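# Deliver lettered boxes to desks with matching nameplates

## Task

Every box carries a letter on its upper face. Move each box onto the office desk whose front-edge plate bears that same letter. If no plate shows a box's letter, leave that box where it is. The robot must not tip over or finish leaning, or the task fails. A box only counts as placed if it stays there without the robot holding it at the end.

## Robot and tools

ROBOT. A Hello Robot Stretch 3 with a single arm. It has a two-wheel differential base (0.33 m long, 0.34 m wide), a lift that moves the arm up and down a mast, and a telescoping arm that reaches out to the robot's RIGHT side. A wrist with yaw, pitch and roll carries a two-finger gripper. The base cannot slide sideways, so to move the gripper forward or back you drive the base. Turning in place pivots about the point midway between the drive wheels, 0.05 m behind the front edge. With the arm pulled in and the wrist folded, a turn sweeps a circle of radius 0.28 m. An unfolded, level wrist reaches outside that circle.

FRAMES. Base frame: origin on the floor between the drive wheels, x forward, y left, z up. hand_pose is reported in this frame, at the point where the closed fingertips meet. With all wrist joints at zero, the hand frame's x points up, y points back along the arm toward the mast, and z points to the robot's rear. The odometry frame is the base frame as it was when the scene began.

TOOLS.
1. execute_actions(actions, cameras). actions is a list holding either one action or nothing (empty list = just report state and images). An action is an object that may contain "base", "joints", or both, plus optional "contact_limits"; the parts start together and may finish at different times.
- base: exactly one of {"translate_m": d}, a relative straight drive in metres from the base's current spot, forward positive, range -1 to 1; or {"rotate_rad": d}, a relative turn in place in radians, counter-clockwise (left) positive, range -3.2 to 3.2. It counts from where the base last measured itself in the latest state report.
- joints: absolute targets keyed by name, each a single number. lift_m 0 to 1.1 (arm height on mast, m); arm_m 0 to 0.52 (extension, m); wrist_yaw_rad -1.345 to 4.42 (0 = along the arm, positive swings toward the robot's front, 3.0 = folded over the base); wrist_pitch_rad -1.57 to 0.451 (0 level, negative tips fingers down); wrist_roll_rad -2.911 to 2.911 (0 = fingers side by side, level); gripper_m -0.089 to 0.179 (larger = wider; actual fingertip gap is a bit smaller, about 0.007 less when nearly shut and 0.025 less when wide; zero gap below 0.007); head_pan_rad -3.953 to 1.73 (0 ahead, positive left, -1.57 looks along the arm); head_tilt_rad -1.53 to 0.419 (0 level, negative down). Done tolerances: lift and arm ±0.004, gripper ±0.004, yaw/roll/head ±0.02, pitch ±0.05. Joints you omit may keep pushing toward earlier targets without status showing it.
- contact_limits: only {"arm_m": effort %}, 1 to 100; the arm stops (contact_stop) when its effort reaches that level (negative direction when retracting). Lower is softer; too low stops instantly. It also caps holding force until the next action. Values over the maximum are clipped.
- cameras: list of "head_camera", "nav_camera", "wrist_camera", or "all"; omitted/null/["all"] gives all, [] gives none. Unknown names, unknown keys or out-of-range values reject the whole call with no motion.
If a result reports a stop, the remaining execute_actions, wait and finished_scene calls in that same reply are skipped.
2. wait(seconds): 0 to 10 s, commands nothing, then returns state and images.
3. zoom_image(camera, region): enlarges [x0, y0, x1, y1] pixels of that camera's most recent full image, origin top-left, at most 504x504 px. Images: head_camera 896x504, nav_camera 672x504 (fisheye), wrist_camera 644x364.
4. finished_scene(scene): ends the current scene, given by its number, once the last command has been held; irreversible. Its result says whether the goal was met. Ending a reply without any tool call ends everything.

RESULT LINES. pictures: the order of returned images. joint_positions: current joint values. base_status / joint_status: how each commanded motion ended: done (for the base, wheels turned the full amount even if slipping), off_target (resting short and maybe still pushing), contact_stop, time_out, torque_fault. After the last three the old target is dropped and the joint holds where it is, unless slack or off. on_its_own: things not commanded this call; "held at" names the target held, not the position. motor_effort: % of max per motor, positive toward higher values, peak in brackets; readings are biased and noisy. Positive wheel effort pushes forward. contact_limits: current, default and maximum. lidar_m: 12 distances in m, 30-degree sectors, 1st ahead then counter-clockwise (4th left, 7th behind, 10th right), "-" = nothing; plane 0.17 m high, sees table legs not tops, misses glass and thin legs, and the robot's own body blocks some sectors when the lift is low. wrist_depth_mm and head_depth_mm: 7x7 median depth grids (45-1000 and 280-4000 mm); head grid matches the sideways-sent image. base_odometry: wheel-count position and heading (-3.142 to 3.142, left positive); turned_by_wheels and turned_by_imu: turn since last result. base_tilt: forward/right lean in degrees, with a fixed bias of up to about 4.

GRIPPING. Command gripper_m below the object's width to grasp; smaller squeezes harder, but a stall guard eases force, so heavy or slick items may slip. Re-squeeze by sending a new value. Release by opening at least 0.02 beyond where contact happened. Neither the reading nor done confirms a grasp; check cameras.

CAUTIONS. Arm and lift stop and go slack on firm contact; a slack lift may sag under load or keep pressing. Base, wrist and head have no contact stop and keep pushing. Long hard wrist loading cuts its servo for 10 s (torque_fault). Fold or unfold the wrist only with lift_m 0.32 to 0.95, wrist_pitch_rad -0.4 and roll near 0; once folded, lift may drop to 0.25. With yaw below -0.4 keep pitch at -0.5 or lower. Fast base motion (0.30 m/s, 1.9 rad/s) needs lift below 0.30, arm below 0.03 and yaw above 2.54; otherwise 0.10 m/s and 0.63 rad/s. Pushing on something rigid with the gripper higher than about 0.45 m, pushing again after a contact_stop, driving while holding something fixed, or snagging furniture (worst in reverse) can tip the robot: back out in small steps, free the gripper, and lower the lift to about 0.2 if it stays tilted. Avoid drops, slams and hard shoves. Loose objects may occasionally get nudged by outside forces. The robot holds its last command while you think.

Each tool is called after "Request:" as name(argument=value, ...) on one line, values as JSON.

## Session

Request:
execute_actions(actions=[{"joints":{"head_tilt_rad":-0.4}}])

Scene clock: 0.83 s.
base_odometry: x=+0.000 y=+0.000 heading=+0.000 (m, m, rad; odometry frame)
turned_by_wheels: +0.000 (rad since the last result)
turned_by_imu: +0.000 (rad since the last result)
base_tilt: forward=-1.1 right=-1.6 (deg)
lidar_m: 1.96 1.50 0.84 0.71 0.71 0.82 1.47 1.46 1.19 1.02 1.02 1.16
head_depth_mm: 1555 1650 1751 1900 1945 1603 1322 / 1849 2005 2102 2411 2069 1623 1333 / 2097 2234 2014 2592 2121 1647 1349 / 2036 2176 2342 2565 2157 1660 1357 / 1971 2111 2076 2506 2204 1691 1378 / 1926 2061 1919 2400 2220 1714 1387 / 1867 2006 2012 2306 2260 1720 1401
base_status: not commanded
joint_positions: lift_m=+0.527 arm_m=+0.000 wrist_yaw_rad=+2.954 wrist_pitch_rad=-0.519 wrist_roll_rad=+0.013 gripper_m=+0.037 head_pan_rad=+0.020 head_tilt_rad=-0.395
joint_status: all done
motor_effort: left_wheel=+0(0) right_wheel=-1(0) lift_m=+31(31) arm_m=+1(0) wrist_yaw_rad=+1(0) wrist_pitch_rad=+4(4) wrist_roll_rad=+1(1) gripper_m=+0(0) head_pan_rad=+0(0) head_tilt_rad=-3(35) (%)
hand_pose: x=+0.0180 y=+0.0620 z=+0.5180 quat_wxyz=(+0.246, +0.701, +0.115, +0.659) (m; base frame)
wrist_depth_mm: 575 - 699 793 876 - - / 624 - 758 871 - - - / 674 - 849 972 - - - / 750 - 911 - - - - / 757 797 850 844 909 911 929 / 681 684 - 748 785 777 813 / 603 618 659 641 654 697 720
pictures: head_camera (sideways: a quarter turn clockwise sets it upright), nav_camera (sideways: a quarter turn counterclockwise sets it upright), wrist_camera
Images, in order (width x height): head_camera 896x504, nav_camera 672x504, wrist_camera 644x364.

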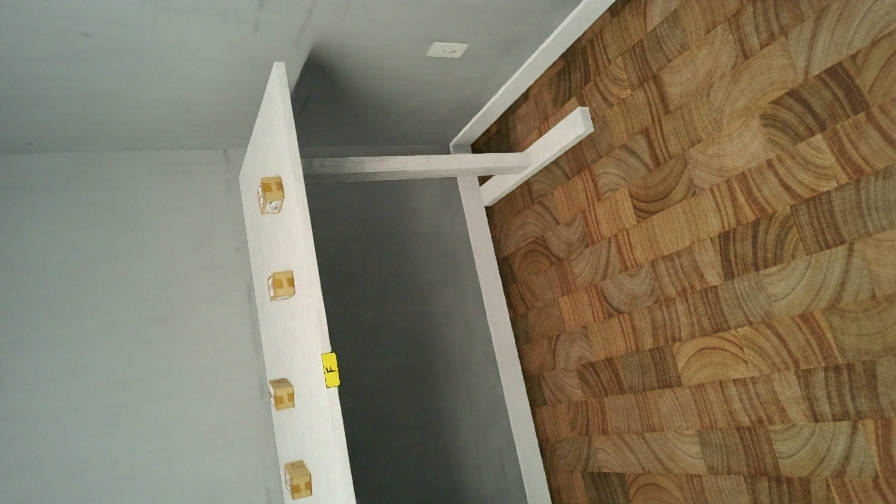

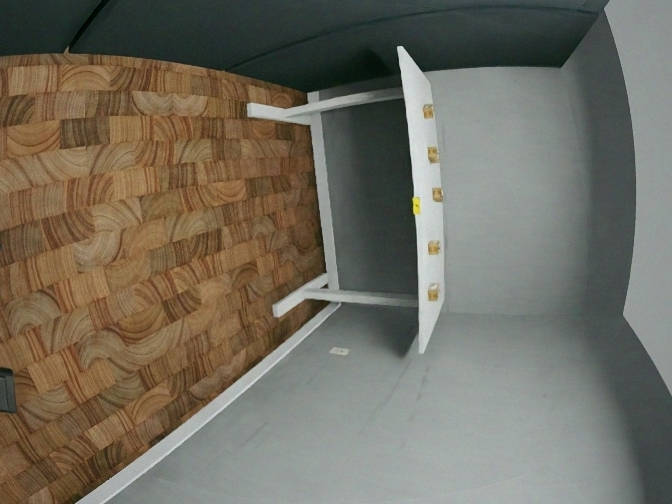

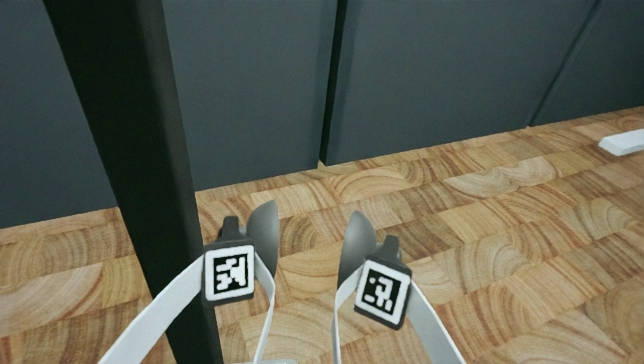

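Request:
execute_actions(actions=[{"base":{"translate_m":-0.15},"joints":{"lift_m":0.29,"wrist_pitch_rad":-0.4,"head_pan_rad":1.7,"head_tilt_rad":-0.6}}], cameras=["nav_camera"])

Request:
execute_actions(actions=[{"base":{"translate_m":-0.8}}], cameras=[])

Request:
execute_actions(actions=[{"base":{"rotate_rad":1.84},"joints":{"head_pan_rad":-0.1,"head_tilt_rad":-0.4}}], cameras=["nav_camera","head_camera"])

Scene clock: 7.50 s.
base_odometry: x=-0.150 y=+0.000 heading=+0.000 (m, m, rad; odometry frame)
turned_by_wheels: +0.000 (rad since the last result)
turned_by_imu: +0.000 (rad since the last result)
base_tilt: forward=-1.1 right=-1.6 (deg)
lidar_m: 2.04 1.41 0.79 0.67 0.67 0.77 1.32 1.32 1.24 1.06 1.06 1.21
head_depth_mm: 593 664 754 874 1035 1277 1185 / 581 648 736 849 1005 1222 1195 / 569 635 716 822 970 1171 1198 / 558 621 700 800 936 1124 1219 / 549 607 683 778 905 1071 - / 537 595 664 750 - - - / 527 579 643 - - - 1201
base_status: done
joint_positions: lift_m=+0.291 arm_m=+0.000 wrist_yaw_rad=+2.954 wrist_pitch_rad=-0.421 wrist_roll_rad=+0.013 gripper_m=+0.037 head_pan_rad=+1.693 head_tilt_rad=-0.592
joint_status: all done
motor_effort: left_wheel=+0(5) right_wheel=+0(3) lift_m=+14(29) arm_m=+0(0) wrist_yaw_rad=+1(1) wrist_pitch_rad=+7(7) wrist_roll_rad=+1(1) gripper_m=+0(1) head_pan_rad=+4(37) head_tilt_rad=-5(24) (%)
hand_pose: x=+0.0205 y=+0.0752 z=+0.3028 quat_wxyz=(+0.212, +0.706, +0.081, +0.670) (m; base frame)
wrist_depth_mm: 537 614 635 709 820 932 - / 564 - 701 791 890 - - / 602 - 765 841 939 - - / 629 - 726 743 780 832 877 / 544 - 604 617 646 685 695 / 472 485 - 524 540 554 588 / - - - 448 453 478 495
pictures: nav_camera (sideways: a quarter turn counterclockwise sets it upright)
Images, in order (width x height): nav_camera 672x504.

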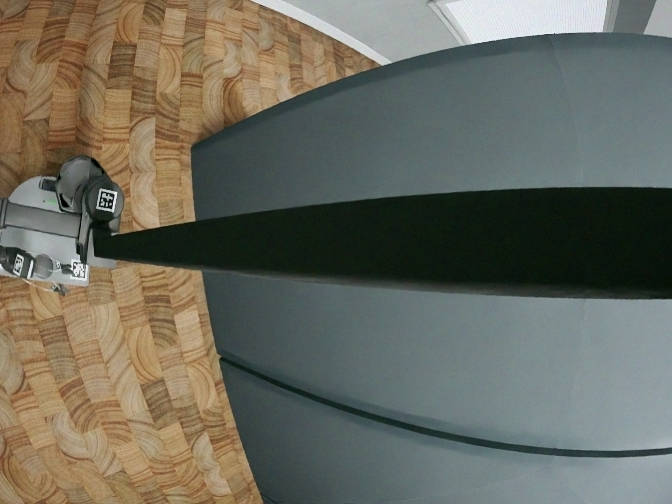

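Scene clock: 11.93 s.
base_odometry: x=-0.950 y=+0.000 heading=+0.000 (m, m, rad; odometry frame)
turned_by_wheels: +0.000 (rad since the last result)
turned_by_imu: -0.004 (rad since the last result)
base_tilt: forward=-1.0 right=-1.5 (deg)
lidar_m: 2.45 0.94 0.59 0.74 1.23 0.68 0.58 0.55 0.64 1.05 1.29 1.47
head_depth_mm: 677 725 786 855 940 1041 1136 / 3054 3393 2540 1141 1289 1341 1194 / 3041 3374 2887 2137 1689 1398 1205 / 3032 3373 2921 2151 1715 1426 1214 / 2990 3369 2998 2188 1739 1463 - / 2955 3248 2885 2288 - - - / 2960 3114 2774 - - - 1203
base_status: done
joint_positions: lift_m=+0.291 arm_m=+0.000 wrist_yaw_rad=+2.954 wrist_pitch_rad=-0.420 wrist_roll_rad=+0.013 gripper_m=+0.037 head_pan_rad=+1.693 head_tilt_rad=-0.592
joint_status: not commanded
motor_effort: left_wheel=+1(7) right_wheel=-1(4) lift_m=+15(14) arm_m=+1(0) wrist_yaw_rad=+0(0) wrist_pitch_rad=+7(7) wrist_roll_rad=+1(0) gripper_m=+0(0) head_pan_rad=+3(3) head_tilt_rad=-5(5) (%)
hand_pose: x=+0.0205 y=+0.0753 z=+0.3029 quat_wxyz=(+0.212, +0.706, +0.081, +0.670) (m; base frame)
wrist_depth_mm: - - - 815 578 637 739 / - - - 855 641 698 852 / 799 - 871 858 670 811 - / 646 - 701 740 725 829 887 / 539 - 608 603 661 652 689 / 476 481 - 515 559 548 587 / - - - 449 463 478 500
pictures: none
No camera images: the call's "cameras" was empty. Leave "cameras" out to get every camera's image.

Scene clock: 14.47 s.
base_odometry: x=-0.950 y=+0.000 heading=+1.840 (m, m, rad; odometry frame)
turned_by_wheels: +1.840 (rad since the last result)
turned_by_imu: +1.851 (rad since the last result)
base_tilt: forward=-1.1 right=-1.5 (deg)
lidar_m: 2.45 0.84 0.60 0.55 0.57 0.77 1.28 1.33 1.79 1.90 0.65 0.59
head_depth_mm: 792 820 873 934 1002 1078 1173 / 3095 3331 3627 2855 2058 1601 1318 / 3052 3329 3566 2861 2077 1627 1329 / 3006 3262 3524 2942 2129 1647 1352 / 2984 3263 3544 2979 2135 1665 1354 / 2947 3182 3342 2910 2199 1687 1368 / 2885 3051 2735 2415 2052 1705 1393
base_status: done
joint_positions: lift_m=+0.291 arm_m=+0.000 wrist_yaw_rad=+2.954 wrist_pitch_rad=-0.420 wrist_roll_rad=+0.013 gripper_m=+0.037 head_pan_rad=-0.093 head_tilt_rad=-0.408
joint_status: all done
motor_effort: left_wheel=-2(8) right_wheel=+1(7) lift_m=+14(14) arm_m=+0(0) wrist_yaw_rad=+1(1) wrist_pitch_rad=+7(7) wrist_roll_rad=+1(1) gripper_m=+0(0) head_pan_rad=-3(38) head_tilt_rad=+4(24) (%)
hand_pose: x=+0.0205 y=+0.0753 z=+0.3029 quat_wxyz=(+0.212, +0.706, +0.081, +0.670) (m; base frame)
wrist_depth_mm: 494 511 548 583 604 629 667 / 539 - 595 613 642 675 715 / 568 - 645 682 717 743 803 / 608 - 675 710 744 803 852 / 543 - 609 615 658 673 688 / 468 485 - 517 547 547 576 / - - - 461 458 479 492
pictures: head_camera (sideways: a quarter turn clockwise sets it upright), nav_camera (sideways: a quarter turn counterclockwise sets it upright)
Images, in order (width x height): head_camera 896x504, nav_camera 672x504.

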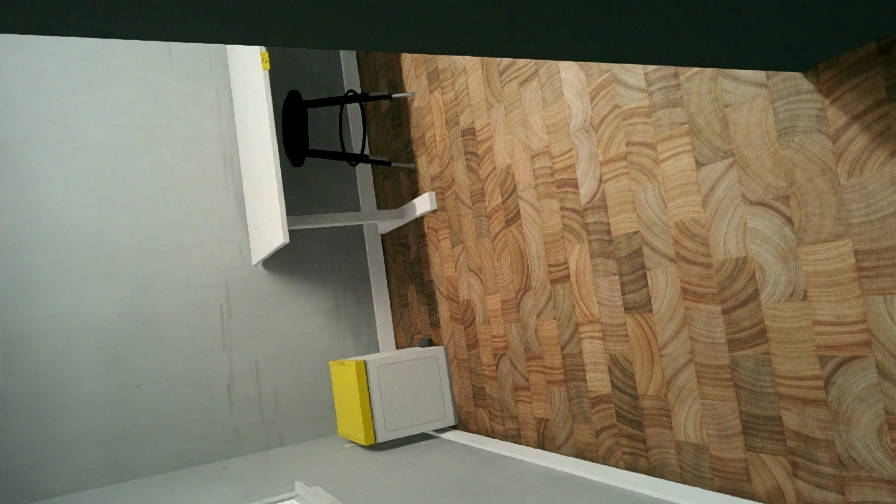

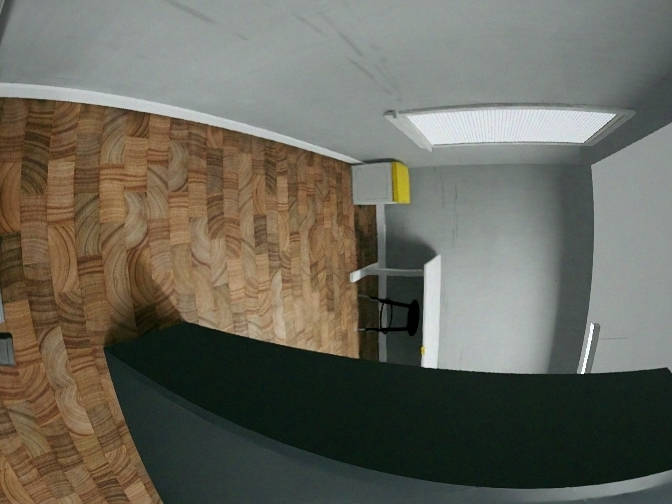

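If I can read this plate, I can fetch that box first and see the other desk on delivery.

Request:
zoom_image(camera="head_camera", region=[245, 40, 285, 80])

Region (245, 40, 285, 80) of head_camera's 896x504 image, scaled by 12.600, with more detail than that image has.

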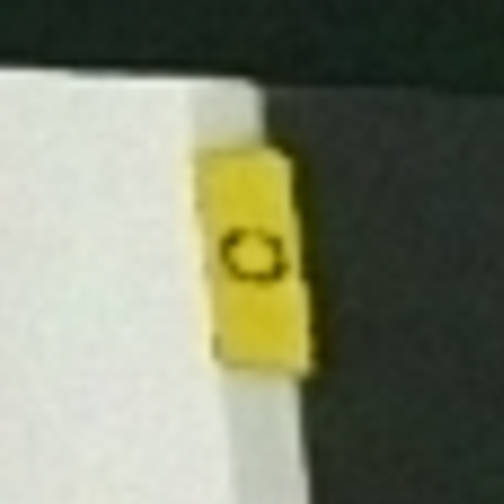

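Request:
execute_actions(actions=[{"base":{"rotate_rad":-1.73},"joints":{"head_pan_rad":0.1,"head_tilt_rad":-0.45}}], cameras=[])

Request:
execute_actions(actions=[{"base":{"translate_m":1.0}}], cameras=[])

Request:
execute_actions(actions=[{"base":{"translate_m":1.0}}], cameras=["nav_camera","head_camera"])

Scene clock: 21.03 s.
base_odometry: x=-0.950 y=+0.000 heading=+0.110 (m, m, rad; odometry frame)
turned_by_wheels: -1.730 (rad since the last result)
turned_by_imu: -1.739 (rad since the last result)
base_tilt: forward=-1.2 right=-1.5 (deg)
lidar_m: 2.75 0.79 0.59 0.90 1.02 0.64 0.58 0.55 0.68 1.29 1.29 1.57
head_depth_mm: 2763 2798 3111 2578 1925 1536 1275 / 2792 3013 3304 2628 1959 1562 1290 / 2789 2934 3341 2679 1995 1577 1310 / 2757 2914 3269 2726 2002 1582 1310 / 2727 2878 3192 2775 2058 1619 1323 / 2691 2861 3074 2569 2013 1620 1344 / 2354 2063 1839 1665 1521 1399 1264
base_status: done
joint_positions: lift_m=+0.291 arm_m=+0.000 wrist_yaw_rad=+2.954 wrist_pitch_rad=-0.420 wrist_roll_rad=+0.013 gripper_m=+0.037 head_pan_rad=+0.093 head_tilt_rad=-0.445
joint_status: all done
motor_effort: left_wheel=+2(9) right_wheel=-2(6) lift_m=+14(15) arm_m=+0(0) wrist_yaw_rad=+0(0) wrist_pitch_rad=+7(7) wrist_roll_rad=+1(1) gripper_m=+0(0) head_pan_rad=+4(20) head_tilt_rad=-3(10) (%)
hand_pose: x=+0.0205 y=+0.0753 z=+0.3029 quat_wxyz=(+0.212, +0.706, +0.081, +0.670) (m; base frame)
wrist_depth_mm: - - - - 625 565 619 / - - - - 641 614 707 / 786 - 891 909 678 698 788 / 629 - 708 745 716 761 864 / 538 - 601 620 632 653 707 / 468 477 - 521 556 563 587 / - - - 459 453 479 498
pictures: none
No camera images: the call's "cameras" was empty. Leave "cameras" out to get every camera's image.

Scene clock: 26.13 s.
base_odometry: x=+0.044 y=+0.110 heading=+0.110 (m, m, rad; odometry frame)
turned_by_wheels: +0.000 (rad since the last result)
turned_by_imu: +0.008 (rad since the last result)
base_tilt: forward=-1.1 right=-1.6 (deg)
lidar_m: 1.94 1.09 0.69 0.62 0.62 0.76 1.53 1.55 1.23 1.11 1.12 1.36
head_depth_mm: 1950 2040 2280 2285 1942 1533 1277 / 1919 2009 2309 2481 1942 1554 1288 / 1909 2016 2279 2442 1988 1574 1302 / 1893 1992 2255 2479 1998 1577 1314 / 1858 1992 2226 2436 2033 1605 1326 / 1848 1979 2187 2357 2042 1636 1332 / 1824 1966 1758 2215 1940 1662 1356
base_status: done
joint_positions: lift_m=+0.291 arm_m=+0.000 wrist_yaw_rad=+2.954 wrist_pitch_rad=-0.420 wrist_roll_rad=+0.013 gripper_m=+0.037 head_pan_rad=+0.093 head_tilt_rad=-0.445
joint_status: not commanded
motor_effort: left_wheel=+1(10) right_wheel=-1(5) lift_m=+14(14) arm_m=+1(0) wrist_yaw_rad=+0(0) wrist_pitch_rad=+7(7) wrist_roll_rad=+1(1) gripper_m=+0(0) head_pan_rad=+4(3) head_tilt_rad=-3(3) (%)
hand_pose: x=+0.0205 y=+0.0753 z=+0.3030 quat_wxyz=(+0.212, +0.706, +0.081, +0.670) (m; base frame)
wrist_depth_mm: 505 579 595 625 686 764 819 / 540 - 634 700 741 846 945 / 577 - 691 775 843 939 - / 610 - 712 767 782 834 866 / 552 - 604 620 643 662 698 / 472 480 - 525 551 565 589 / - - - 448 466 485 495
pictures: none
No camera images: the call's "cameras" was empty. Leave "cameras" out to get every camera's image.

Scene clock: 31.23 s.
base_odometry: x=+1.038 y=+0.220 heading=+0.110 (m, m, rad; odometry frame)
turned_by_wheels: +0.000 (rad since the last result)
turned_by_imu: +0.008 (rad since the last result)
base_tilt: forward=-1.1 right=-1.5 (deg)
lidar_m: 1.22 0.95 0.87 0.79 0.79 0.97 2.52 1.64 1.04 0.94 0.94 1.00
head_depth_mm: 1047 1140 1047 655 556 1539 1276 / 1034 1130 1082 705 544 1561 1284 / 1026 1117 1106 718 534 1573 1299 / 1019 1104 1152 734 541 1584 1309 / 1005 1093 1155 750 548 1591 1325 / 992 1083 1138 767 559 1572 1343 / 987 1070 1140 748 567 1560 1358
base_status: done
joint_positions: lift_m=+0.291 arm_m=+0.000 wrist_yaw_rad=+2.954 wrist_pitch_rad=-0.420 wrist_roll_rad=+0.013 gripper_m=+0.037 head_pan_rad=+0.093 head_tilt_rad=-0.446
joint_status: not commanded
motor_effort: left_wheel=+1(7) right_wheel=-1(3) lift_m=+14(15) arm_m=+0(0) wrist_yaw_rad=+1(0) wrist_pitch_rad=+6(7) wrist_roll_rad=+1(1) gripper_m=+0(0) head_pan_rad=+3(4) head_tilt_rad=-3(3) (%)
hand_pose: x=+0.0205 y=+0.0753 z=+0.3030 quat_wxyz=(+0.212, +0.706, +0.081, +0.670) (m; base frame)
wrist_depth_mm: 629 708 748 813 884 922 769 / 675 - 803 879 942 - - / 738 - 858 896 - 911 - / 641 - 718 737 789 830 872 / 544 - 607 617 637 654 690 / 474 479 - 524 543 554 588 / - - - 456 454 483 490
pictures: head_camera (sideways: a quarter turn clockwise sets it upright), nav_camera (sideways: a quarter turn counterclockwise sets it upright)
Images, in order (width x height): head_camera 896x504, nav_camera 672x504.

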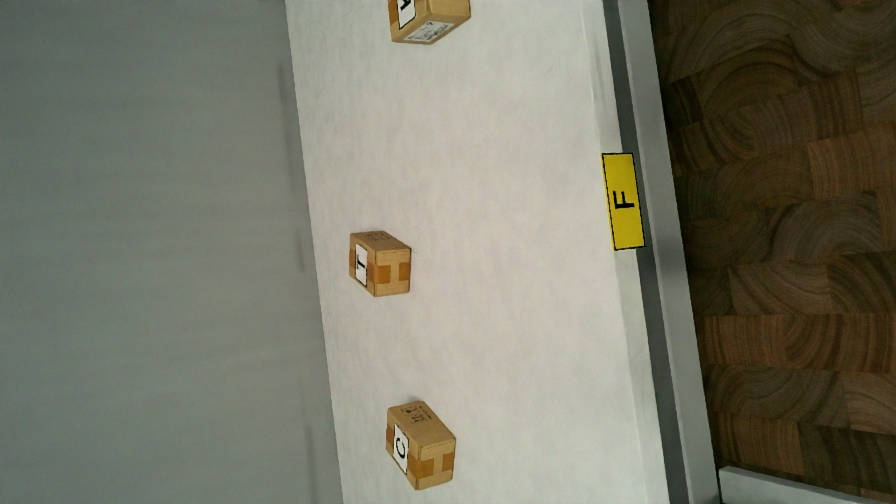

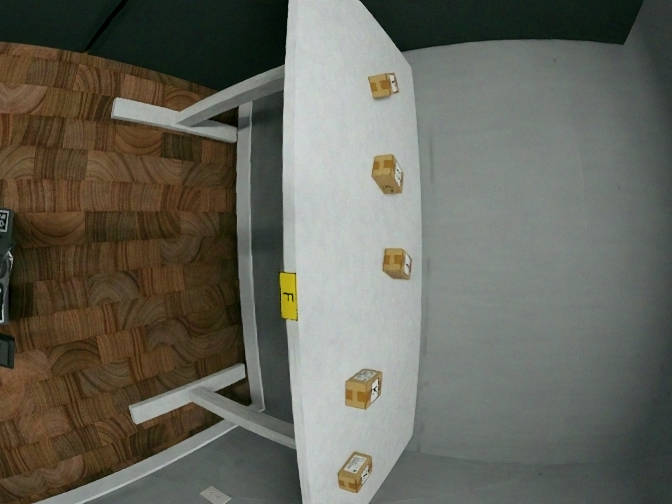

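Request:
execute_actions(actions=[{"base":{"rotate_rad":1.74},"joints":{"lift_m":0.6,"head_pan_rad":-1.57,"head_tilt_rad":-0.6}}], cameras=[])

Request:
execute_actions(actions=[{"base":{"translate_m":0.27},"joints":{"lift_m":1.06,"wrist_yaw_rad":-0.25,"gripper_m":0.14}}], cameras=[])

Request:
execute_actions(actions=[{"joints":{"arm_m":0.25}}])

Scene clock: 39.40 s.
base_odometry: x=+1.038 y=+0.220 heading=+1.850 (m, m, rad; odometry frame)
turned_by_wheels: +1.740 (rad since the last result)
turned_by_imu: +1.760 (rad since the last result)
base_tilt: forward=-1.2 right=-1.5 (deg)
lidar_m: 0.79 0.82 1.13 2.52 1.32 0.97 0.94 0.97 1.01 1.21 0.95 0.82
head_depth_mm: 1033 1081 729 545 1628 1380 1182 / 1029 1090 741 554 1641 1396 1190 / 1026 1093 756 563 1644 1407 1205 / 1023 1104 772 574 1648 1422 1212 / 1021 1107 793 583 1657 1443 1227 / 1018 1108 762 593 1667 1455 1240 / 1017 1113 829 603 1644 1367 1240
base_status: done
joint_positions: lift_m=+0.599 arm_m=+0.000 wrist_yaw_rad=+2.954 wrist_pitch_rad=-0.420 wrist_roll_rad=+0.013 gripper_m=+0.037 head_pan_rad=-1.563 head_tilt_rad=-0.593
joint_status: all done
motor_effort: left_wheel=-2(9) right_wheel=+1(5) lift_m=+46(46) arm_m=+0(0) wrist_yaw_rad=+0(1) wrist_pitch_rad=+6(7) wrist_roll_rad=+1(1) gripper_m=+0(0) head_pan_rad=-3(39) head_tilt_rad=-4(22) (%)
hand_pose: x=+0.0205 y=+0.0753 z=+0.6116 quat_wxyz=(+0.212, +0.706, +0.081, +0.670) (m; base frame)
wrist_depth_mm: - - - - - - 817 / - - - - - - 818 / - - - - - - 794 / - - - - - - 810 / 936 - - - - - 800 / 814 824 - 868 948 956 797 / 695 737 760 784 780 802 780
pictures: none
No camera images: the call's "cameras" was empty. Leave "cameras" out to get every camera's image.

Scene clock: 44.40 s.
base_odometry: x=+0.963 y=+0.479 heading=+1.850 (m, m, rad; odometry frame)
turned_by_wheels: +0.000 (rad since the last result)
turned_by_imu: +0.003 (rad since the last result)
base_tilt: forward=-1.0 right=-1.6 (deg)
lidar_m: 0.52 0.54 0.75 2.51 1.70 1.25 1.21 1.20 1.26 1.22 0.73 0.54
head_depth_mm: 1028 - - - - - 1179 / 1030 - - - - - 1168 / 1029 - - - - - 1208 / 1027 1102 776 555 1666 1420 1215 / 1022 1106 772 582 1667 1378 1224 / 1024 1103 765 593 1141 1417 1234 / 1021 1116 830 603 1332 1303 1199
base_status: done
joint_positions: lift_m=+1.059 arm_m=+0.000 wrist_yaw_rad=-0.247 wrist_pitch_rad=-0.420 wrist_roll_rad=+0.013 gripper_m=+0.140 head_pan_rad=-1.563 head_tilt_rad=-0.593
joint_status: all done
motor_effort: left_wheel=-2(2) right_wheel=+1(4) lift_m=+45(48) arm_m=+0(0) wrist_yaw_rad=-3(5) wrist_pitch_rad=+7(7) wrist_roll_rad=+1(1) gripper_m=+1(93) head_pan_rad=-3(3) head_tilt_rad=-4(4) (%)
hand_pose: x=-0.0764 y=-0.3623 z=+1.0716 quat_wxyz=(+0.664, +0.060, -0.709, -0.232) (m; base frame)
wrist_depth_mm: 767 810 864 892 963 - - / 598 640 697 791 856 944 - / 462 483 513 541 588 633 702 / 375 393 413 424 462 475 493 / 320 - 341 348 365 391 400 / - 278 292 307 326 356 - / 961 931 - - - - -
pictures: none
No camera images: the call's "cameras" was empty. Leave "cameras" out to get every camera's image.

Scene clock: 47.47 s.
base_odometry: x=+0.963 y=+0.479 heading=+1.850 (m, m, rad; odometry frame)
turned_by_wheels: +0.000 (rad since the last result)
turned_by_imu: +0.001 (rad since the last result)
base_tilt: forward=-1.1 right=-1.6 (deg)
lidar_m: 0.52 0.54 0.75 2.51 1.70 1.25 1.20 1.19 1.26 1.22 0.74 0.54
head_depth_mm: - 1079 720 562 1644 1384 1182 / - - 737 554 1633 1391 1196 / - - 717 561 1657 1408 1203 / 1009 1101 754 573 1664 1431 1215 / 1020 1105 772 582 1661 1366 1224 / 1022 1099 769 592 1143 1411 1237 / 1022 1118 827 602 1331 1298 1198
base_status: not commanded
joint_positions: lift_m=+1.059 arm_m=+0.250 wrist_yaw_rad=-0.249 wrist_pitch_rad=-0.420 wrist_roll_rad=+0.013 gripper_m=+0.140 head_pan_rad=-1.563 head_tilt_rad=-0.593
joint_status: all done
motor_effort: left_wheel=-2(2) right_wheel=+0(1) lift_m=+45(45) arm_m=+2(2) wrist_yaw_rad=-2(3) wrist_pitch_rad=+7(7) wrist_roll_rad=+1(1) gripper_m=+1(0) head_pan_rad=-3(2) head_tilt_rad=-4(5) (%)
hand_pose: x=-0.0767 y=-0.6120 z=+1.0716 quat_wxyz=(+0.664, +0.059, -0.709, -0.233) (m; base frame)
wrist_depth_mm: 586 618 642 671 708 737 803 / 584 637 670 692 769 801 857 / 459 481 512 552 594 637 682 / 361 396 387 402 430 463 504 / 302 - 326 343 368 392 405 / - 273 288 298 310 337 335 / 239 243 252 259 267 264 285
pictures: head_camera (sideways: a quarter turn clockwise sets it upright), nav_camera (sideways: a quarter turn counterclockwise sets it upright), wrist_camera
Images, in order (width x height): head_camera 896x504, nav_camera 672x504, wrist_camera 644x364.

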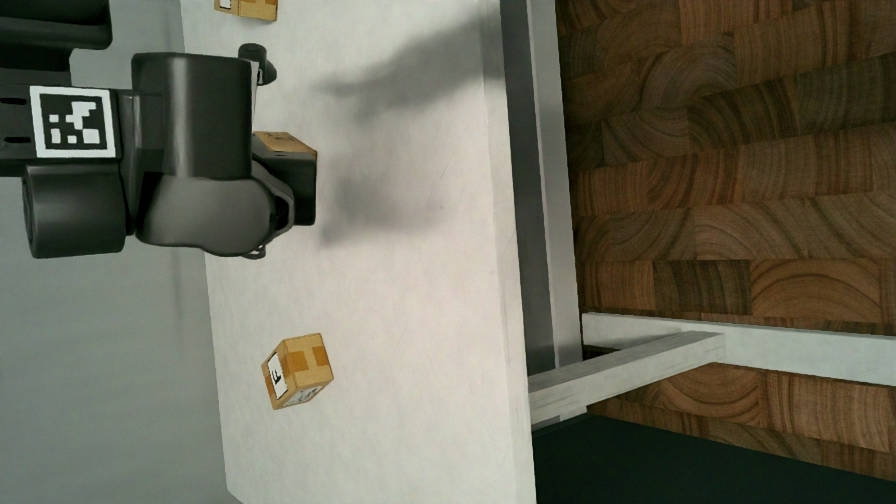

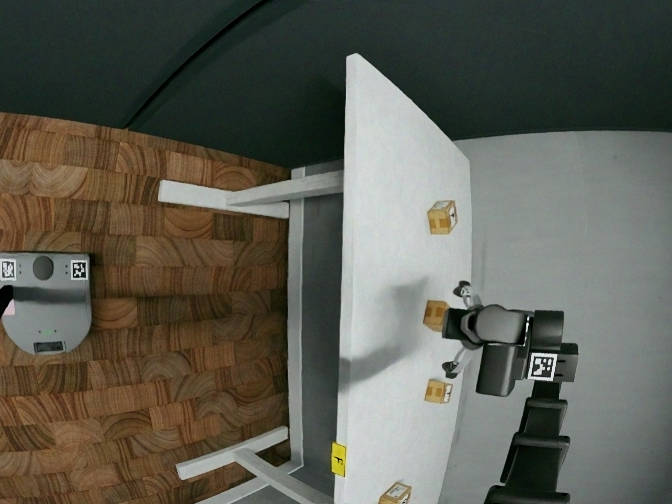

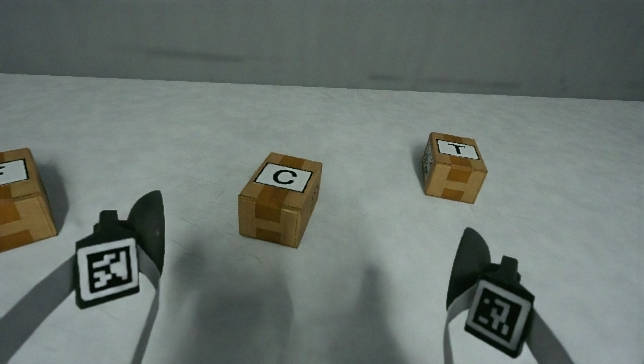

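Request:
execute_actions(actions=[{"base":{"translate_m":-0.008},"joints":{"arm_m":0.42,"lift_m":0.965}}], cameras=[])

Request:
execute_actions(actions=[{"joints":{"lift_m":0.95}}], cameras=["wrist_camera"])

Scene clock: 53.70 s.
base_odometry: x=+0.966 y=+0.472 heading=+1.850 (m, m, rad; odometry frame)
turned_by_wheels: +0.000 (rad since the last result)
turned_by_imu: +0.001 (rad since the last result)
base_tilt: forward=-1.1 right=-1.5 (deg)
lidar_m: 0.53 0.55 0.76 2.51 1.69 1.24 1.20 1.19 1.26 1.22 0.74 0.55
head_depth_mm: 1027 1095 662 562 1637 1376 1179 / 1027 - 722 554 1641 1396 1190 / 1027 - 693 563 1648 1403 1201 / 1026 1099 740 574 1668 1418 1215 / 1022 1108 781 582 1658 1388 1225 / 1022 1102 768 592 1143 1402 1224 / 1016 1116 827 603 1356 1324 1214
base_status: done
joint_positions: lift_m=+0.966 arm_m=+0.420 wrist_yaw_rad=-0.249 wrist_pitch_rad=-0.419 wrist_roll_rad=+0.013 gripper_m=+0.140 head_pan_rad=-1.563 head_tilt_rad=-0.593
joint_status: all done
motor_effort: left_wheel=-2(5) right_wheel=+1(3) lift_m=+14(41) arm_m=+2(2) wrist_yaw_rad=-2(1) wrist_pitch_rad=+6(7) wrist_roll_rad=+1(1) gripper_m=+0(1) head_pan_rad=-3(3) head_tilt_rad=-4(4) (%)
hand_pose: x=-0.0767 y=-0.7820 z=+0.9781 quat_wxyz=(+0.664, +0.059, -0.709, -0.233) (m; base frame)
wrist_depth_mm: 450 473 497 528 544 583 616 / 369 402 432 467 523 589 644 / 286 297 318 338 367 393 406 / 228 241 252 175 275 288 226 / 194 - 197 143 219 241 234 / - 168 128 123 187 207 206 / 146 149 146 130 162 163 177
pictures: none
No camera images: the call's "cameras" was empty. Leave "cameras" out to get every camera's image.

Scene clock: 54.53 s.
base_odometry: x=+0.966 y=+0.472 heading=+1.850 (m, m, rad; odometry frame)
turned_by_wheels: +0.000 (rad since the last result)
turned_by_imu: +0.000 (rad since the last result)
base_tilt: forward=-1.1 right=-1.6 (deg)
lidar_m: 0.53 0.55 0.76 2.51 1.69 1.24 1.20 1.19 1.26 1.22 0.75 0.55
head_depth_mm: 1032 1098 - 548 1637 1382 1179 / 1032 1089 708 554 1642 1383 1195 / 1028 - 688 562 1641 1412 1204 / 1031 1108 738 573 1661 1422 1211 / 1021 1106 779 584 1649 1370 1218 / 1020 1103 768 591 1137 1418 1230 / 1019 1120 829 603 1351 1318 1210
base_status: not commanded
joint_positions: lift_m=+0.951 arm_m=+0.420 wrist_yaw_rad=-0.249 wrist_pitch_rad=-0.409 wrist_roll_rad=+0.013 gripper_m=+0.140 head_pan_rad=-1.563 head_tilt_rad=-0.593
joint_status: all done
motor_effort: left_wheel=-1(1) right_wheel=+0(1) lift_m=+11(16) arm_m=+2(2) wrist_yaw_rad=-1(1) wrist_pitch_rad=+3(7) wrist_roll_rad=+1(1) gripper_m=+0(0) head_pan_rad=-3(3) head_tilt_rad=-4(4) (%)
hand_pose: x=-0.0770 y=-0.7832 z=+0.9655 quat_wxyz=(+0.665, +0.055, -0.709, -0.229) (m; base frame)
wrist_depth_mm: 452 469 490 514 545 565 612 / 349 376 408 446 492 546 629 / 266 278 296 315 339 364 262 / 214 223 229 154 250 271 221 / 183 187 127 126 202 223 227 / - 154 126 114 170 - 189 / 134 137 138 128 150 149 163
pictures: wrist_camera
Images, in order (width x height): wrist_camera 644x364.

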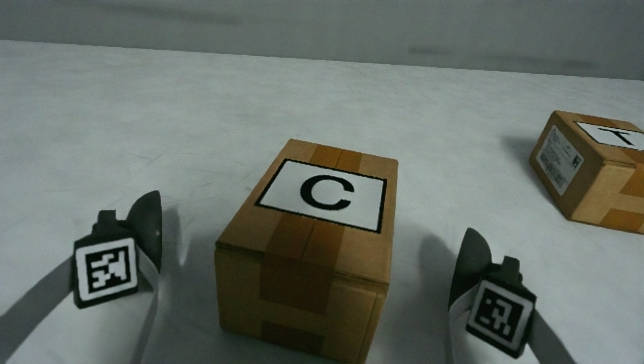

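A bit deeper, then grip.

Request:
execute_actions(actions=[{"joints":{"arm_m":0.435}}], cameras=[])

Request:
execute_actions(actions=[{"joints":{"gripper_m":0.04}}], cameras=[])

Request:
execute_actions(actions=[{"joints":{"lift_m":0.99}}], cameras=["wrist_camera"])

Scene clock: 58.10 s.
base_odometry: x=+0.966 y=+0.472 heading=+1.850 (m, m, rad; odometry frame)
turned_by_wheels: +0.000 (rad since the last result)
turned_by_imu: +0.001 (rad since the last result)
base_tilt: forward=-1.1 right=-1.4 (deg)
lidar_m: 0.53 0.55 0.76 2.51 1.69 1.24 1.20 1.19 1.26 1.22 0.74 0.55
head_depth_mm: 1035 1099 - 549 1640 1373 1181 / 1030 - 708 554 1639 1394 1194 / 1030 - 703 564 1656 1399 1206 / 1022 1102 738 573 1647 1428 1218 / 1025 1106 781 583 1660 1375 1222 / 1021 1102 770 595 1132 1423 1225 / 1019 1118 829 603 1355 1329 1211
base_status: not commanded
joint_positions: lift_m=+0.951 arm_m=+0.435 wrist_yaw_rad=-0.251 wrist_pitch_rad=-0.409 wrist_roll_rad=+0.013 gripper_m=+0.140 head_pan_rad=-1.563 head_tilt_rad=-0.593
joint_status: all done
motor_effort: left_wheel=-1(2) right_wheel=+1(0) lift_m=+11(11) arm_m=+3(3) wrist_yaw_rad=+1(2) wrist_pitch_rad=+3(3) wrist_roll_rad=+1(1) gripper_m=-1(1) head_pan_rad=-3(3) head_tilt_rad=-4(4) (%)
hand_pose: x=-0.0775 y=-0.7981 z=+0.9656 quat_wxyz=(+0.665, +0.055, -0.709, -0.230) (m; base frame)
wrist_depth_mm: 434 456 487 512 526 566 597 / 350 378 404 441 491 558 627 / 265 277 299 316 341 364 263 / 213 224 232 154 251 276 221 / 181 190 181 126 196 223 218 / - 154 107 106 165 - 190 / 135 137 119 105 143 150 162
pictures: none
No camera images: the call's "cameras" was empty. Leave "cameras" out to get every camera's image.

Scene clock: 59.60 s.
base_odometry: x=+0.966 y=+0.472 heading=+1.850 (m, m, rad; odometry frame)
turned_by_wheels: +0.000 (rad since the last result)
turned_by_imu: +0.000 (rad since the last result)
base_tilt: forward=-1.0 right=-1.4 (deg)
lidar_m: 0.53 0.55 0.76 2.51 1.69 1.24 1.20 1.19 1.26 1.22 0.75 0.55
head_depth_mm: 1033 1096 - 546 1650 1377 1184 / 1033 - 713 553 1634 1384 1190 / 1030 - 703 563 1646 1406 1212 / 1027 1106 739 573 1679 1430 1205 / 1021 1100 782 582 1649 1381 1216 / 1022 1103 768 593 1141 1421 1227 / 1018 1115 832 601 1349 1320 1212
base_status: not commanded
joint_positions: lift_m=+0.951 arm_m=+0.435 wrist_yaw_rad=-0.251 wrist_pitch_rad=-0.399 wrist_roll_rad=+0.013 gripper_m=+0.041 head_pan_rad=-1.563 head_tilt_rad=-0.593
joint_status: all done
motor_effort: left_wheel=-2(1) right_wheel=+0(0) lift_m=+12(12) arm_m=+3(3) wrist_yaw_rad=+1(1) wrist_pitch_rad=+0(3) wrist_roll_rad=+1(1) gripper_m=-28(99) head_pan_rad=-3(4) head_tilt_rad=-4(5) (%)
hand_pose: x=-0.0778 y=-0.7993 z=+0.9678 quat_wxyz=(+0.666, +0.051, -0.709, -0.226) (m; base frame)
wrist_depth_mm: 438 456 479 506 535 561 587 / 360 390 421 462 521 578 641 / 271 286 303 327 349 379 275 / 218 225 239 159 266 282 222 / 182 188 135 129 142 224 220 / 157 154 107 108 111 188 192 / - 138 114 103 145 160 164
pictures: none
No camera images: the call's "cameras" was empty. Leave "cameras" out to get every camera's image.

Scene clock: 60.77 s.
base_odometry: x=+0.966 y=+0.472 heading=+1.850 (m, m, rad; odometry frame)
turned_by_wheels: +0.000 (rad since the last result)
turned_by_imu: +0.000 (rad since the last result)
base_tilt: forward=-1.2 right=-1.6 (deg)
lidar_m: 0.53 0.55 0.76 2.51 1.69 1.24 1.20 1.19 1.26 1.22 0.75 0.55
head_depth_mm: 1031 - 688 561 1635 1378 1184 / 1014 1002 737 554 1633 1388 1190 / 1010 - 726 563 1661 1408 1205 / 1021 1109 767 572 1665 1422 1221 / 1026 1101 778 582 1651 1381 1222 / 1019 1103 769 592 1139 1420 1222 / 1016 1122 829 601 1354 1316 1209
base_status: not commanded
joint_positions: lift_m=+0.989 arm_m=+0.435 wrist_yaw_rad=-0.251 wrist_pitch_rad=-0.420 wrist_roll_rad=+0.013 gripper_m=+0.048 head_pan_rad=-1.563 head_tilt_rad=-0.593
joint_status: all done
on_its_own: gripper_m is held at +0.047, not at your +0.040, by its stall guard, which is still easing
motor_effort: left_wheel=-2(1) right_wheel=+1(0) lift_m=+45(50) arm_m=+1(3) wrist_yaw_rad=+1(1) wrist_pitch_rad=+7(7) wrist_roll_rad=+1(1) gripper_m=-17(28) head_pan_rad=-3(3) head_tilt_rad=-4(4) (%)
hand_pose: x=-0.0771 y=-0.7969 z=+1.0016 quat_wxyz=(+0.663, +0.058, -0.709, -0.233) (m; base frame)
wrist_depth_mm: 441 460 493 504 529 565 590 / 435 451 496 523 558 608 637 / 327 343 361 391 416 455 478 / 265 276 293 161 325 324 259 / 223 233 136 129 145 272 225 / 195 - 107 109 112 231 232 / - 174 114 103 180 196 203
pictures: wrist_camera
Images, in order (width x height): wrist_camera 644x364.

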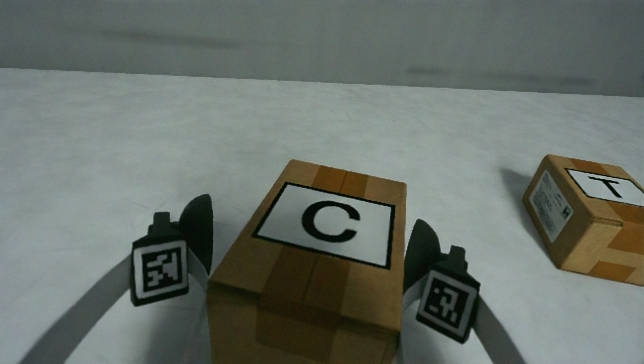

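Request:
execute_actions(actions=[{"joints":{"arm_m":0,"gripper_m":0.048,"head_pan_rad":-2.3}}], cameras=["head_camera"])

Request:
execute_actions(actions=[{"base":{"rotate_rad":1.49},"joints":{"lift_m":0.65,"wrist_yaw_rad":2.7,"head_pan_rad":-1.3,"head_tilt_rad":-0.35}}], cameras=[])

Request:
execute_actions(actions=[{"base":{"translate_m":0.26},"joints":{"lift_m":0.29}}], cameras=[])

Request:
execute_actions(actions=[{"base":{"translate_m":0.85}}], cameras=[])

Request:
execute_actions(actions=[{"base":{"translate_m":0.85}}], cameras=[])

Request:
execute_actions(actions=[{"base":{"rotate_rad":-1.5}}], cameras=["wrist_camera"])

Scene clock: 68.87 s.
base_odometry: x=+0.966 y=+0.472 heading=+1.850 (m, m, rad; odometry frame)
turned_by_wheels: +0.000 (rad since the last result)
turned_by_imu: +0.002 (rad since the last result)
base_tilt: forward=-1.0 right=-1.7 (deg)
lidar_m: 0.53 0.55 0.76 2.51 1.69 1.24 1.20 1.19 1.26 1.22 0.75 0.55
head_depth_mm: 1165 1076 1398 1531 - - 1158 / 1255 1117 815 - - - 1190 / 1382 1148 793 - - 1372 - / 1401 1185 789 - - - - / 1297 1237 832 - - - - / 1196 1226 810 - - - - / 1107 1166 804 - - - -
base_status: not commanded
joint_positions: lift_m=+0.989 arm_m=+0.000 wrist_yaw_rad=-0.251 wrist_pitch_rad=-0.421 wrist_roll_rad=+0.013 gripper_m=+0.052 head_pan_rad=-2.293 head_tilt_rad=-0.593
joint_status: gripper_m off_target (ended at +0.052, target +0.048); the others done
motor_effort: left_wheel=-1(2) right_wheel=+1(0) lift_m=+46(46) arm_m=-1(1) wrist_yaw_rad=+1(0) wrist_pitch_rad=+7(7) wrist_roll_rad=+1(1) gripper_m=-22(54) head_pan_rad=-4(37) head_tilt_rad=-5(5) (%)
hand_pose: x=-0.0771 y=-0.3622 z=+1.0013 quat_wxyz=(+0.663, +0.059, -0.709, -0.234) (m; base frame)
wrist_depth_mm: 553 684 769 857 929 - - / 428 457 500 553 586 680 769 / 332 345 368 392 418 460 464 / 267 280 296 161 325 339 366 / 227 236 136 129 145 304 937 / 717 - 108 109 112 - - / 925 - 113 103 - - -
pictures: head_camera (sideways: a quarter turn clockwise sets it upright)
Images, in order (width x height): head_camera 896x504.

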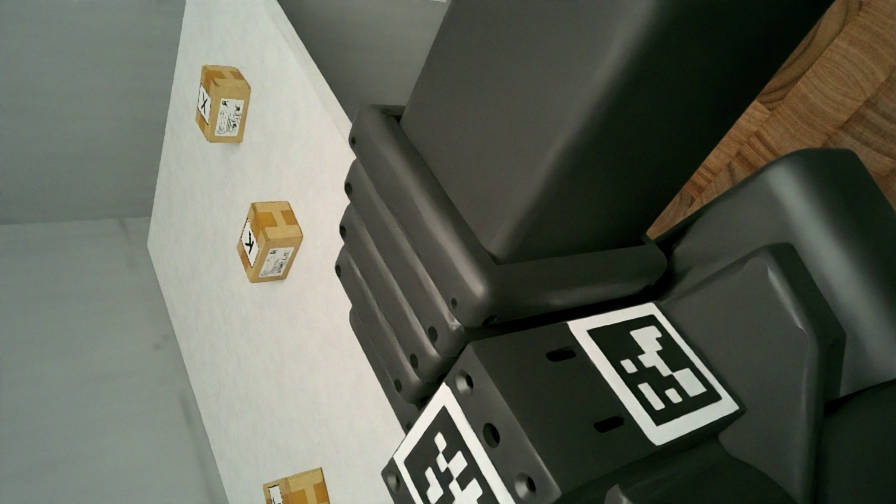

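Scene clock: 72.80 s.
base_odometry: x=+0.966 y=+0.472 heading=-2.943 (m, m, rad; odometry frame)
turned_by_wheels: +1.490 (rad since the last result)
turned_by_imu: +1.507 (rad since the last result)
base_tilt: forward=-1.1 right=-1.6 (deg)
lidar_m: 1.66 1.83 1.27 1.20 1.19 1.22 1.22 0.81 0.56 0.53 0.54 0.71
head_depth_mm: 409 439 473 514 560 617 688 / 415 446 482 524 574 632 709 / 423 455 492 534 587 649 730 / 430 464 502 548 601 667 753 / 438 472 512 559 616 687 775 / 445 482 523 573 633 711 799 / 454 491 535 585 650 730 830
base_status: done
joint_positions: lift_m=+0.651 arm_m=+0.000 wrist_yaw_rad=+2.697 wrist_pitch_rad=-0.421 wrist_roll_rad=+0.013 gripper_m=+0.052 head_pan_rad=-1.307 head_tilt_rad=-0.359
joint_status: all done
motor_effort: left_wheel=-2(6) right_wheel=+1(5) lift_m=+14(45) arm_m=-1(2) wrist_yaw_rad=+4(4) wrist_pitch_rad=+7(7) wrist_roll_rad=+1(1) gripper_m=-22(22) head_pan_rad=+3(38) head_tilt_rad=+5(27) (%)
hand_pose: x=+0.0750 y=+0.0571 z=+0.6627 quat_wxyz=(+0.297, +0.711, -0.010, +0.638) (m; base frame)
wrist_depth_mm: 922 - - - - - - / - - - - - - - / - - - - - - - / - - - 161 - - - / - - 136 129 144 - - / - - 108 108 112 - - / - 781 114 103 805 880 904
pictures: none
No camera images: the call's "cameras" was empty. Leave "cameras" out to get every camera's image.

Scene clock: 76.90 s.
base_odometry: x=+0.711 y=+0.421 heading=-2.944 (m, m, rad; odometry frame)
turned_by_wheels: +0.000 (rad since the last result)
turned_by_imu: +0.002 (rad since the last result)
base_tilt: forward=-1.0 right=-1.6 (deg)
lidar_m: 2.25 1.85 1.29 1.22 1.25 1.39 1.47 0.78 0.54 0.51 0.52 0.69
head_depth_mm: 394 423 456 496 542 598 665 / 401 432 466 506 553 612 685 / 408 439 475 517 567 628 705 / 415 448 484 528 582 645 726 / 423 456 494 541 595 664 748 / 431 465 505 553 612 684 774 / 439 475 516 565 629 716 809
base_status: done
joint_positions: lift_m=+0.291 arm_m=+0.000 wrist_yaw_rad=+2.698 wrist_pitch_rad=-0.421 wrist_roll_rad=+0.013 gripper_m=+0.052 head_pan_rad=-1.307 head_tilt_rad=-0.359
joint_status: all done
motor_effort: left_wheel=-2(2) right_wheel=+1(4) lift_m=+15(15) arm_m=-2(1) wrist_yaw_rad=+3(4) wrist_pitch_rad=+7(7) wrist_roll_rad=+1(1) gripper_m=-22(22) head_pan_rad=+3(3) head_tilt_rad=+5(5) (%)
hand_pose: x=+0.0750 y=+0.0571 z=+0.3027 quat_wxyz=(+0.297, +0.711, -0.010, +0.638) (m; base frame)
wrist_depth_mm: 918 - - - - - - / 976 - - - - - - / 792 828 897 919 - - - / 656 664 715 161 793 813 884 / 547 575 136 129 145 657 711 / - - 107 109 112 557 579 / - - 112 103 443 490 495
pictures: none
No camera images: the call's "cameras" was empty. Leave "cameras" out to get every camera's image.

Scene clock: 81.50 s.
base_odometry: x=-0.123 y=+0.253 heading=-2.944 (m, m, rad; odometry frame)
turned_by_wheels: +0.000 (rad since the last result)
turned_by_imu: +0.006 (rad since the last result)
base_tilt: forward=-1.1 right=-1.7 (deg)
lidar_m: 1.40 1.45 1.34 1.27 1.30 1.71 1.90 0.69 0.49 0.46 0.47 0.62
head_depth_mm: 351 376 405 439 480 530 591 / 357 384 414 450 493 546 611 / 364 390 423 460 504 560 628 / 370 398 432 471 519 577 647 / 377 407 441 482 532 594 669 / 384 415 450 495 546 611 691 / 391 423 461 506 560 630 719
base_status: done
joint_positions: lift_m=+0.291 arm_m=+0.000 wrist_yaw_rad=+2.698 wrist_pitch_rad=-0.421 wrist_roll_rad=+0.013 gripper_m=+0.052 head_pan_rad=-1.307 head_tilt_rad=-0.359
joint_status: not commanded
motor_effort: left_wheel=-2(6) right_wheel=+1(6) lift_m=+15(15) arm_m=-1(1) wrist_yaw_rad=+2(2) wrist_pitch_rad=+7(7) wrist_roll_rad=+1(1) gripper_m=-22(22) head_pan_rad=+3(3) head_tilt_rad=+5(6) (%)
hand_pose: x=+0.0749 y=+0.0571 z=+0.3027 quat_wxyz=(+0.297, +0.711, -0.010, +0.638) (m; base frame)
wrist_depth_mm: - - - - - - - / - - - - - - - / 822 843 886 937 - - - / 645 682 701 161 785 809 873 / 551 571 136 129 144 667 698 / - - 107 109 112 567 571 / - - 112 103 442 489 493
pictures: none
No camera images: the call's "cameras" was empty. Leave "cameras" out to get every camera's image.

Scene clock: 86.10 s.
base_odometry: x=-0.956 y=+0.086 heading=-2.944 (m, m, rad; odometry frame)
turned_by_wheels: +0.000 (rad since the last result)
turned_by_imu: +0.006 (rad since the last result)
base_tilt: forward=-1.3 right=-1.5 (deg)
lidar_m: 0.57 0.57 0.77 1.31 1.35 1.78 2.05 0.62 0.56 2.78 0.88 0.62
head_depth_mm: 2853 3079 3309 3042 2155 1657 1353 / 2929 3127 3377 3129 2198 1681 1358 / 2997 3234 3374 2906 2219 1699 1375 / 2751 2775 2751 2720 2225 1727 1394 / 1800 1807 1787 1793 1801 1685 1420 / 1348 1362 1352 1351 1345 1347 1314 / 1078 1073 1078 1072 1071 1070 1066
base_status: done
joint_positions: lift_m=+0.291 arm_m=+0.000 wrist_yaw_rad=+2.698 wrist_pitch_rad=-0.421 wrist_roll_rad=+0.013 gripper_m=+0.052 head_pan_rad=-1.307 head_tilt_rad=-0.359
joint_status: not commanded
motor_effort: left_wheel=-2(7) right_wheel=+1(5) lift_m=+15(14) arm_m=+0(1) wrist_yaw_rad=+2(2) wrist_pitch_rad=+7(7) wrist_roll_rad=+1(1) gripper_m=-23(22) head_pan_rad=+4(3) head_tilt_rad=+5(5) (%)
hand_pose: x=+0.0749 y=+0.0571 z=+0.3027 quat_wxyz=(+0.296, +0.711, -0.010, +0.638) (m; base frame)
wrist_depth_mm: - - - - 735 551 449 / - - - - 737 572 461 / 798 839 882 986 777 601 463 / 648 672 706 161 746 602 474 / 552 568 136 129 145 628 487 / - - 107 109 112 548 501 / - - 113 103 446 480 486
pictures: none
No camera images: the call's "cameras" was empty. Leave "cameras" out to get every camera's image.

Scene clock: 88.37 s.
base_odometry: x=-0.956 y=+0.086 heading=+1.840 (m, m, rad; odometry frame)
turned_by_wheels: -1.500 (rad since the last result)
turned_by_imu: -1.509 (rad since the last result)
base_tilt: forward=-0.9 right=-1.5 (deg)
lidar_m: 2.13 0.82 0.61 0.56 0.59 0.82 1.32 1.37 1.90 1.52 0.58 0.56
head_depth_mm: 2631 2801 3066 3074 2152 1672 1351 / 2699 2869 3075 2986 2195 1679 1370 / 2189 2260 2309 2413 2137 1718 1391 / 1380 1412 1442 1461 1481 1513 1366 / 1014 1027 1039 1049 1063 1076 1090 / 798 804 810 819 827 834 846 / 658 662 669 675 677 683 690
base_status: done
joint_positions: lift_m=+0.291 arm_m=+0.000 wrist_yaw_rad=+2.698 wrist_pitch_rad=-0.421 wrist_roll_rad=+0.013 gripper_m=+0.052 head_pan_rad=-1.307 head_tilt_rad=-0.359
joint_status: not commanded
motor_effort: left_wheel=+2(11) right_wheel=-2(7) lift_m=+15(15) arm_m=-1(1) wrist_yaw_rad=+2(2) wrist_pitch_rad=+7(7) wrist_roll_rad=+1(1) gripper_m=-22(22) head_pan_rad=+3(3) head_tilt_rad=+5(6) (%)
hand_pose: x=+0.0749 y=+0.0571 z=+0.3027 quat_wxyz=(+0.296, +0.711, -0.010, +0.638) (m; base frame)
wrist_depth_mm: 463 536 570 640 698 783 885 / 501 565 617 680 785 887 - / 549 602 672 763 833 957 - / 590 635 665 161 768 818 872 / 559 572 136 129 144 660 695 / - - 108 108 112 571 576 / - - 112 103 441 485 496
pictures: wrist_camera
Images, in order (width x height): wrist_camera 644x364.

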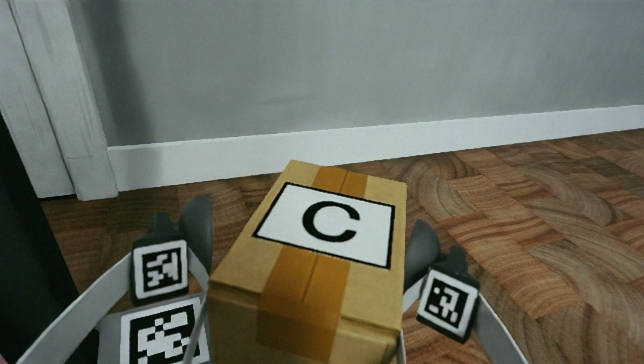

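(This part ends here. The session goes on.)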